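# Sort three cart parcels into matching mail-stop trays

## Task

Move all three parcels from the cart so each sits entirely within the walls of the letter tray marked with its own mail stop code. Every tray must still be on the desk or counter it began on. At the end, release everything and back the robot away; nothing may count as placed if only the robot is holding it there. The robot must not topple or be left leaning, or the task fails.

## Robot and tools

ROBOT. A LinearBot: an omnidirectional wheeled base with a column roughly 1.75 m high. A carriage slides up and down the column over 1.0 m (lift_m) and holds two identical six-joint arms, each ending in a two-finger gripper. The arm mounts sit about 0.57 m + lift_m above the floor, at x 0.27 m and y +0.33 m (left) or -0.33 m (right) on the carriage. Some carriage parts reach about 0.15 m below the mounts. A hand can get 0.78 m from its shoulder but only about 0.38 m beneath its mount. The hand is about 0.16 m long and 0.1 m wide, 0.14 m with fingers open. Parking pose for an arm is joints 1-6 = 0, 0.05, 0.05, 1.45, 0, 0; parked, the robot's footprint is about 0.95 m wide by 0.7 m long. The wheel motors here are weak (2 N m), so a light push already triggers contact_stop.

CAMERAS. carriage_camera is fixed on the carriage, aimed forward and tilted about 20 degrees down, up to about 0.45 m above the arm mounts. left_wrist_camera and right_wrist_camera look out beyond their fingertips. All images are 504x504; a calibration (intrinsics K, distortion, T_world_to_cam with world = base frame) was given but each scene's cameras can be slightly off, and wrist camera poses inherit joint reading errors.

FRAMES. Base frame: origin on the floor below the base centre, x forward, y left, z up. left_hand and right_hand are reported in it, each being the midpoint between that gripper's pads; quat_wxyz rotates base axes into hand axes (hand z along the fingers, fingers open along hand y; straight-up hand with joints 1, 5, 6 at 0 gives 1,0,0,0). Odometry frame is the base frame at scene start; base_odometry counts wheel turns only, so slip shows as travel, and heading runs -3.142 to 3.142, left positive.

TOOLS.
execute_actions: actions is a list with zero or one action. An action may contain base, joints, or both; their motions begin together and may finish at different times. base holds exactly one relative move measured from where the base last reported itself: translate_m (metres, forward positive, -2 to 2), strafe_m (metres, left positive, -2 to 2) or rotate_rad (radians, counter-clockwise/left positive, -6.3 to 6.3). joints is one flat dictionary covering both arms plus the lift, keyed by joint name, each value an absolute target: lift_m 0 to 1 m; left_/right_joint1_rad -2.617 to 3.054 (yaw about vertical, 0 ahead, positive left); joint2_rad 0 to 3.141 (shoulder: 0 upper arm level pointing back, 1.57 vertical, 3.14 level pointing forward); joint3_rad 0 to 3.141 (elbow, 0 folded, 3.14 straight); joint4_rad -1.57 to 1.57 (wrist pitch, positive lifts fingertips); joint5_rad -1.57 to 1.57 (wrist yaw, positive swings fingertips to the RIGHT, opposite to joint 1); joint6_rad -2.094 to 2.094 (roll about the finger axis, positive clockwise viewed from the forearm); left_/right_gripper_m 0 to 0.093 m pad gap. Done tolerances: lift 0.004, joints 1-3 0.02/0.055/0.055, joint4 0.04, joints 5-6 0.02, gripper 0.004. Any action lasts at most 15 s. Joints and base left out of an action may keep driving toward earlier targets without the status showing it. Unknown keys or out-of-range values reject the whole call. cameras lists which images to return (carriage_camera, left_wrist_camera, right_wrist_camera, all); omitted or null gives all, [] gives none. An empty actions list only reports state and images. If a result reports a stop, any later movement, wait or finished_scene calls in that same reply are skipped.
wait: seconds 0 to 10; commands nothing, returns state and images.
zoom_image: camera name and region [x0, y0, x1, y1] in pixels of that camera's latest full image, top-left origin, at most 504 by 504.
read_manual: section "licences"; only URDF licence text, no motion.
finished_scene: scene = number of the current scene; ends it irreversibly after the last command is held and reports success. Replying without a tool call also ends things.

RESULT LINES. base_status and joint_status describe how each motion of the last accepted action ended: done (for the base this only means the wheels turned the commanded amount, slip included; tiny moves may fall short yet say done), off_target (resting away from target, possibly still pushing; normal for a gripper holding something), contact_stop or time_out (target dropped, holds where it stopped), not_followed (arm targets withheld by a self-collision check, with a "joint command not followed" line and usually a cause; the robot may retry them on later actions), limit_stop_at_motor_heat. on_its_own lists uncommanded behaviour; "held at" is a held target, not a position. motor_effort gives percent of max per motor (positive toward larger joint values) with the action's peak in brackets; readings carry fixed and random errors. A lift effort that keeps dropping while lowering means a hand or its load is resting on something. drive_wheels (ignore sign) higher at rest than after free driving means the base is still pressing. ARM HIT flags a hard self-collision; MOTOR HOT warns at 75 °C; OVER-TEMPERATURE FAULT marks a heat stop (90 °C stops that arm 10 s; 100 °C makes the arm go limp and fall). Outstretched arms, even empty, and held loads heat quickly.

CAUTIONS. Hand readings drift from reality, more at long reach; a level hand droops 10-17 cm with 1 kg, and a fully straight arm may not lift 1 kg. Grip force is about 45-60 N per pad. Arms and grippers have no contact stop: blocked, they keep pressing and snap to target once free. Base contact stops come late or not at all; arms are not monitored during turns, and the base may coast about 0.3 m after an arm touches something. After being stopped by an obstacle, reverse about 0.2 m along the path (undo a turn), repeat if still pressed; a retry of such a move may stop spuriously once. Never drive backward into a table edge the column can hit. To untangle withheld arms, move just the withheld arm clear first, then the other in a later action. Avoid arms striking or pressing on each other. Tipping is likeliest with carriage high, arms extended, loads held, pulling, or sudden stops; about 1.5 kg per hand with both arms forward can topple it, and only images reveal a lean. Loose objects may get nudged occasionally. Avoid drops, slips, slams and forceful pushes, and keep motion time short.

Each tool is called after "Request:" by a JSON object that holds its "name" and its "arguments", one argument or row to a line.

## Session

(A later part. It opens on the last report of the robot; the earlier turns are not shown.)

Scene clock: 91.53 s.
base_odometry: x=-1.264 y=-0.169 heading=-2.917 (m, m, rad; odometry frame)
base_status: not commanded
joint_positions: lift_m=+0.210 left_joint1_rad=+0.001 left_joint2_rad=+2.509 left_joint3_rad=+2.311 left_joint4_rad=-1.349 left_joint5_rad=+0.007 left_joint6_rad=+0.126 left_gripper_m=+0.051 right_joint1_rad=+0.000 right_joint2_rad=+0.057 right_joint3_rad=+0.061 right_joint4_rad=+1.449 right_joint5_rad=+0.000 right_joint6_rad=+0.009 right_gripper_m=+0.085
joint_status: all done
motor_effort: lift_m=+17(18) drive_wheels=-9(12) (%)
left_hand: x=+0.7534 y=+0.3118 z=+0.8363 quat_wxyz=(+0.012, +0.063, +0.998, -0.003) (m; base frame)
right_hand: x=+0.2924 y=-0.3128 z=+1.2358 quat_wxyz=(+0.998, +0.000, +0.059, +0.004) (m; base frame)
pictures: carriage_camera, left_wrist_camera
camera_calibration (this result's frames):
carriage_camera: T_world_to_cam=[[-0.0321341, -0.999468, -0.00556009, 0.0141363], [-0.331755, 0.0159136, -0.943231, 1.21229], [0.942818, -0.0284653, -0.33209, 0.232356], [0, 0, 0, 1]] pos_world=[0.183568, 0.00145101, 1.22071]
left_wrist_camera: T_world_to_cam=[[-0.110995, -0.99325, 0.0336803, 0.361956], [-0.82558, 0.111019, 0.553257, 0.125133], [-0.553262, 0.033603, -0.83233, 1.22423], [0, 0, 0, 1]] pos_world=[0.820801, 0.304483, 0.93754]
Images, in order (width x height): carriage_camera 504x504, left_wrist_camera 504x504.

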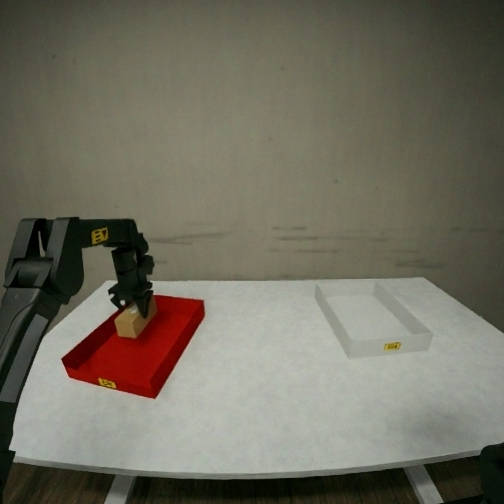

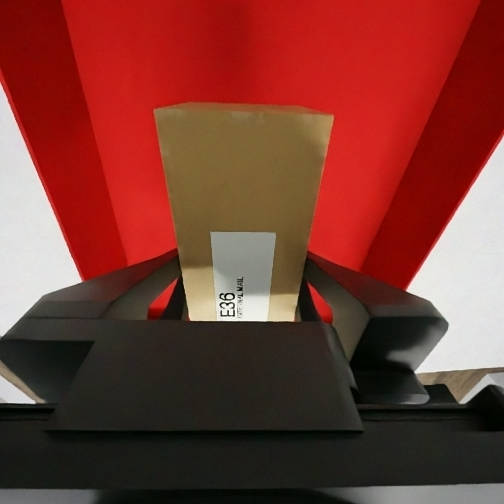

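The white tray ends in 4, so the red tray is E36.

Request:
{"name": "execute_actions", "arguments": {
  "actions": [
    {"joints":{"lift_m":0.155}}
  ],
  "cameras": ["carriage_camera","left_wrist_camera"]
}}

Request:
{"name": "zoom_image", "arguments": {
  "camera": "carriage_camera",
  "region": [50, 280, 200, 390]
}}

Scene clock: 92.67 s.
base_odometry: x=-1.264 y=-0.169 heading=-2.917 (m, m, rad; odometry frame)
base_status: not commanded
joint_positions: lift_m=+0.155 left_joint1_rad=+0.001 left_joint2_rad=+2.511 left_joint3_rad=+2.311 left_joint4_rad=-1.351 left_joint5_rad=+0.007 left_joint6_rad=+0.126 left_gripper_m=+0.051 right_joint1_rad=+0.000 right_joint2_rad=+0.056 right_joint3_rad=+0.060 right_joint4_rad=+1.449 right_joint5_rad=+0.000 right_joint6_rad=+0.009 right_gripper_m=+0.085
joint_status: all done
motor_effort: lift_m=+18(18) drive_wheels=-9(4) (%)
left_hand: x=+0.7526 y=+0.3118 z=+0.7805 quat_wxyz=(+0.010, +0.063, +0.998, -0.003) (m; base frame)
right_hand: x=+0.2925 y=-0.3128 z=+1.1805 quat_wxyz=(+0.998, +0.000, +0.059, +0.004) (m; base frame)
pictures: carriage_camera, left_wrist_camera
camera_calibration (this result's frames):
carriage_camera: T_world_to_cam=[[-0.0321341, -0.999468, -0.00556009, 0.0138304], [-0.331755, 0.0159136, -0.943231, 1.16039], [0.942818, -0.0284653, -0.33209, 0.214084], [0, 0, 0, 1]] pos_world=[0.183568, 0.00145101, 1.16569]
left_wrist_camera: T_world_to_cam=[[-0.110853, -0.99325, 0.0341484, 0.363275], [-0.823251, 0.11102, 0.556716, 0.150883], [-0.556749, 0.0336009, -0.830001, 1.1782], [0, 0, 0, 1]] pos_world=[0.820448, 0.304483, 0.881503]
Images, in order (width x height): carriage_camera 504x504, left_wrist_camera 504x504.

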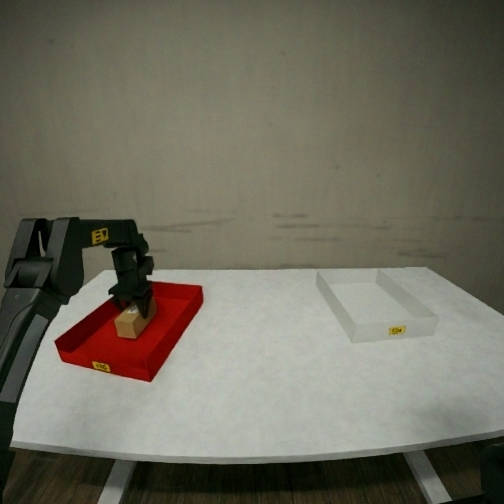

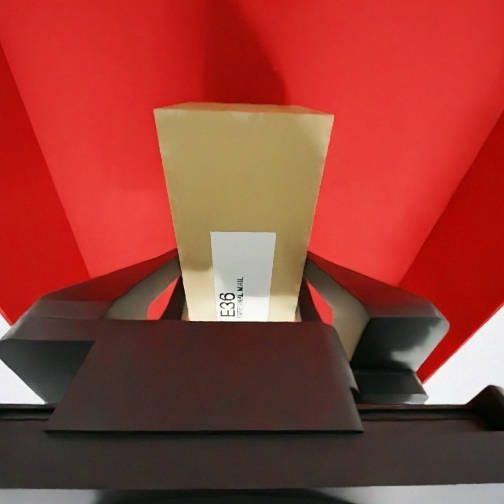

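Region (50, 280, 200, 390) of carriage_camera's 504x504 image, scaled by 3.360, with more detail than that image has; it fills the top 370 rows of this view, and the rest is white.

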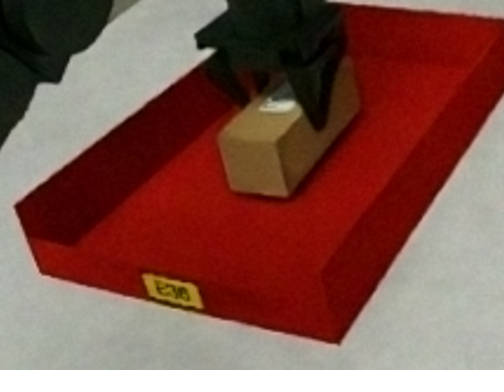

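Request:
{"name": "execute_actions", "arguments": {
  "actions": [
    {"joints":{"lift_m":0.14}}
  ],
  "cameras": []
}}

Scene clock: 93.43 s.
base_odometry: x=-1.264 y=-0.169 heading=-2.917 (m, m, rad; odometry frame)
base_status: not commanded
joint_positions: lift_m=+0.140 left_joint1_rad=+0.001 left_joint2_rad=+2.504 left_joint3_rad=+2.311 left_joint4_rad=-1.353 left_joint5_rad=+0.007 left_joint6_rad=+0.127 left_gripper_m=+0.051 right_joint1_rad=+0.000 right_joint2_rad=+0.056 right_joint3_rad=+0.060 right_joint4_rad=+1.450 right_joint5_rad=+0.000 right_joint6_rad=+0.009 right_gripper_m=+0.085
joint_status: all done
motor_effort: lift_m=+17(17) drive_wheels=+7(7) (%)
left_hand: x=+0.7527 y=+0.3118 z=+0.7686 quat_wxyz=(+0.012, +0.063, +0.998, -0.003) (m; base frame)
right_hand: x=+0.2925 y=-0.3128 z=+1.1656 quat_wxyz=(+0.998, +0.000, +0.059, +0.004) (m; base frame)
pictures: none
No camera images: the call's "cameras" was empty. Leave "cameras" out to get every camera's image.

Request:
{"name": "execute_actions", "arguments": {
  "actions": [
    {"joints":{"left_gripper_m":0.085}}
  ],
  "cameras": []
}}

Request:
{"name": "execute_actions", "arguments": {
  "actions": [
    {"joints":{"lift_m":0.26}}
  ],
  "cameras": []
}}

Request:
{"name": "execute_actions", "arguments": {
  "actions": [
    {"base":{"translate_m":-0.5},"joints":{"left_joint2_rad":0.05,"left_joint3_rad":0.05,"left_joint4_rad":1.45,"left_joint6_rad":0}}
  ],
  "cameras": ["carriage_camera"]
}}

Scene clock: 94.33 s.
base_odometry: x=-1.264 y=-0.169 heading=-2.917 (m, m, rad; odometry frame)
base_status: not commanded
joint_positions: lift_m=+0.140 left_joint1_rad=+0.001 left_joint2_rad=+2.504 left_joint3_rad=+2.311 left_joint4_rad=-1.353 left_joint5_rad=+0.007 left_joint6_rad=+0.127 left_gripper_m=+0.085 right_joint1_rad=+0.000 right_joint2_rad=+0.056 right_joint3_rad=+0.060 right_joint4_rad=+1.450 right_joint5_rad=+0.000 right_joint6_rad=+0.009 right_gripper_m=+0.085
joint_status: all done
motor_effort: lift_m=+16(17) drive_wheels=+7(9) (%)
left_hand: x=+0.7527 y=+0.3118 z=+0.7686 quat_wxyz=(+0.012, +0.063, +0.998, -0.003) (m; base frame)
right_hand: x=+0.2925 y=-0.3128 z=+1.1656 quat_wxyz=(+0.998, +0.000, +0.059, +0.004) (m; base frame)
pictures: none
No camera images: the call's "cameras" was empty. Leave "cameras" out to get every camera's image.

Scene clock: 95.33 s.
base_odometry: x=-1.264 y=-0.169 heading=-2.917 (m, m, rad; odometry frame)
base_status: not commanded
joint_positions: lift_m=+0.260 left_joint1_rad=+0.001 left_joint2_rad=+2.490 left_joint3_rad=+2.311 left_joint4_rad=-1.354 left_joint5_rad=+0.007 left_joint6_rad=+0.127 left_gripper_m=+0.085 right_joint1_rad=+0.000 right_joint2_rad=+0.056 right_joint3_rad=+0.060 right_joint4_rad=+1.450 right_joint5_rad=+0.000 right_joint6_rad=+0.009 right_gripper_m=+0.085
joint_status: all done
motor_effort: lift_m=+18(22) drive_wheels=+9(5) (%)
left_hand: x=+0.7535 y=+0.3118 z=+0.8952 quat_wxyz=(+0.019, +0.063, +0.998, -0.003) (m; base frame)
right_hand: x=+0.2925 y=-0.3128 z=+1.2854 quat_wxyz=(+0.998, +0.000, +0.059, +0.004) (m; base frame)
pictures: none
No camera images: the call's "cameras" was empty. Leave "cameras" out to get every camera's image.

Scene clock: 98.53 s.
base_odometry: x=-0.776 y=-0.057 heading=-2.917 (m, m, rad; odometry frame)
base_status: done
joint_positions: lift_m=+0.260 left_joint1_rad=+0.001 left_joint2_rad=+0.057 left_joint3_rad=+0.065 left_joint4_rad=+1.451 left_joint5_rad=+0.007 left_joint6_rad=+0.004 left_gripper_m=+0.085 right_joint1_rad=+0.000 right_joint2_rad=+0.056 right_joint3_rad=+0.060 right_joint4_rad=+1.449 right_joint5_rad=+0.000 right_joint6_rad=+0.009 right_gripper_m=+0.085
joint_status: all done
motor_effort: lift_m=+18(18) drive_wheels=-3(63) (%)
left_hand: x=+0.2907 y=+0.3116 z=+1.2868 quat_wxyz=(+0.998, +0.004, +0.055, +0.002) (m; base frame)
right_hand: x=+0.2925 y=-0.3129 z=+1.2854 quat_wxyz=(+0.998, +0.000, +0.059, +0.004) (m; base frame)
pictures: carriage_camera
camera_calibration (this result's frames):
carriage_camera: T_world_to_cam=[[-0.0321341, -0.999468, -0.00556009, 0.0144136], [-0.331755, 0.0159136, -0.943231, 1.25933], [0.942818, -0.0284653, -0.33209, 0.248918], [0, 0, 0, 1]] pos_world=[0.183568, 0.00145101, 1.27058]
Images, in order (width x height): carriage_camera 504x504.

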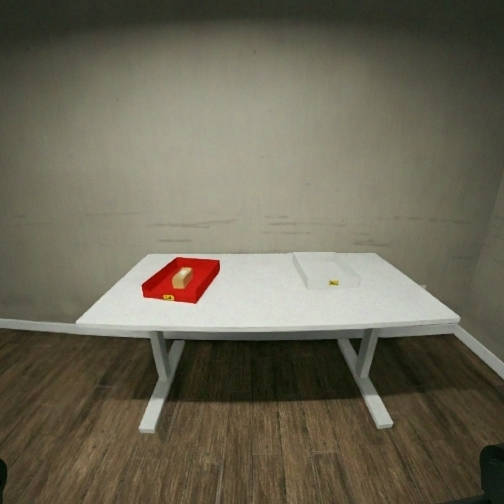

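Request:
{"name": "finished_scene", "arguments": {
  "scene": 1
}}

The scene is finished: the task was done.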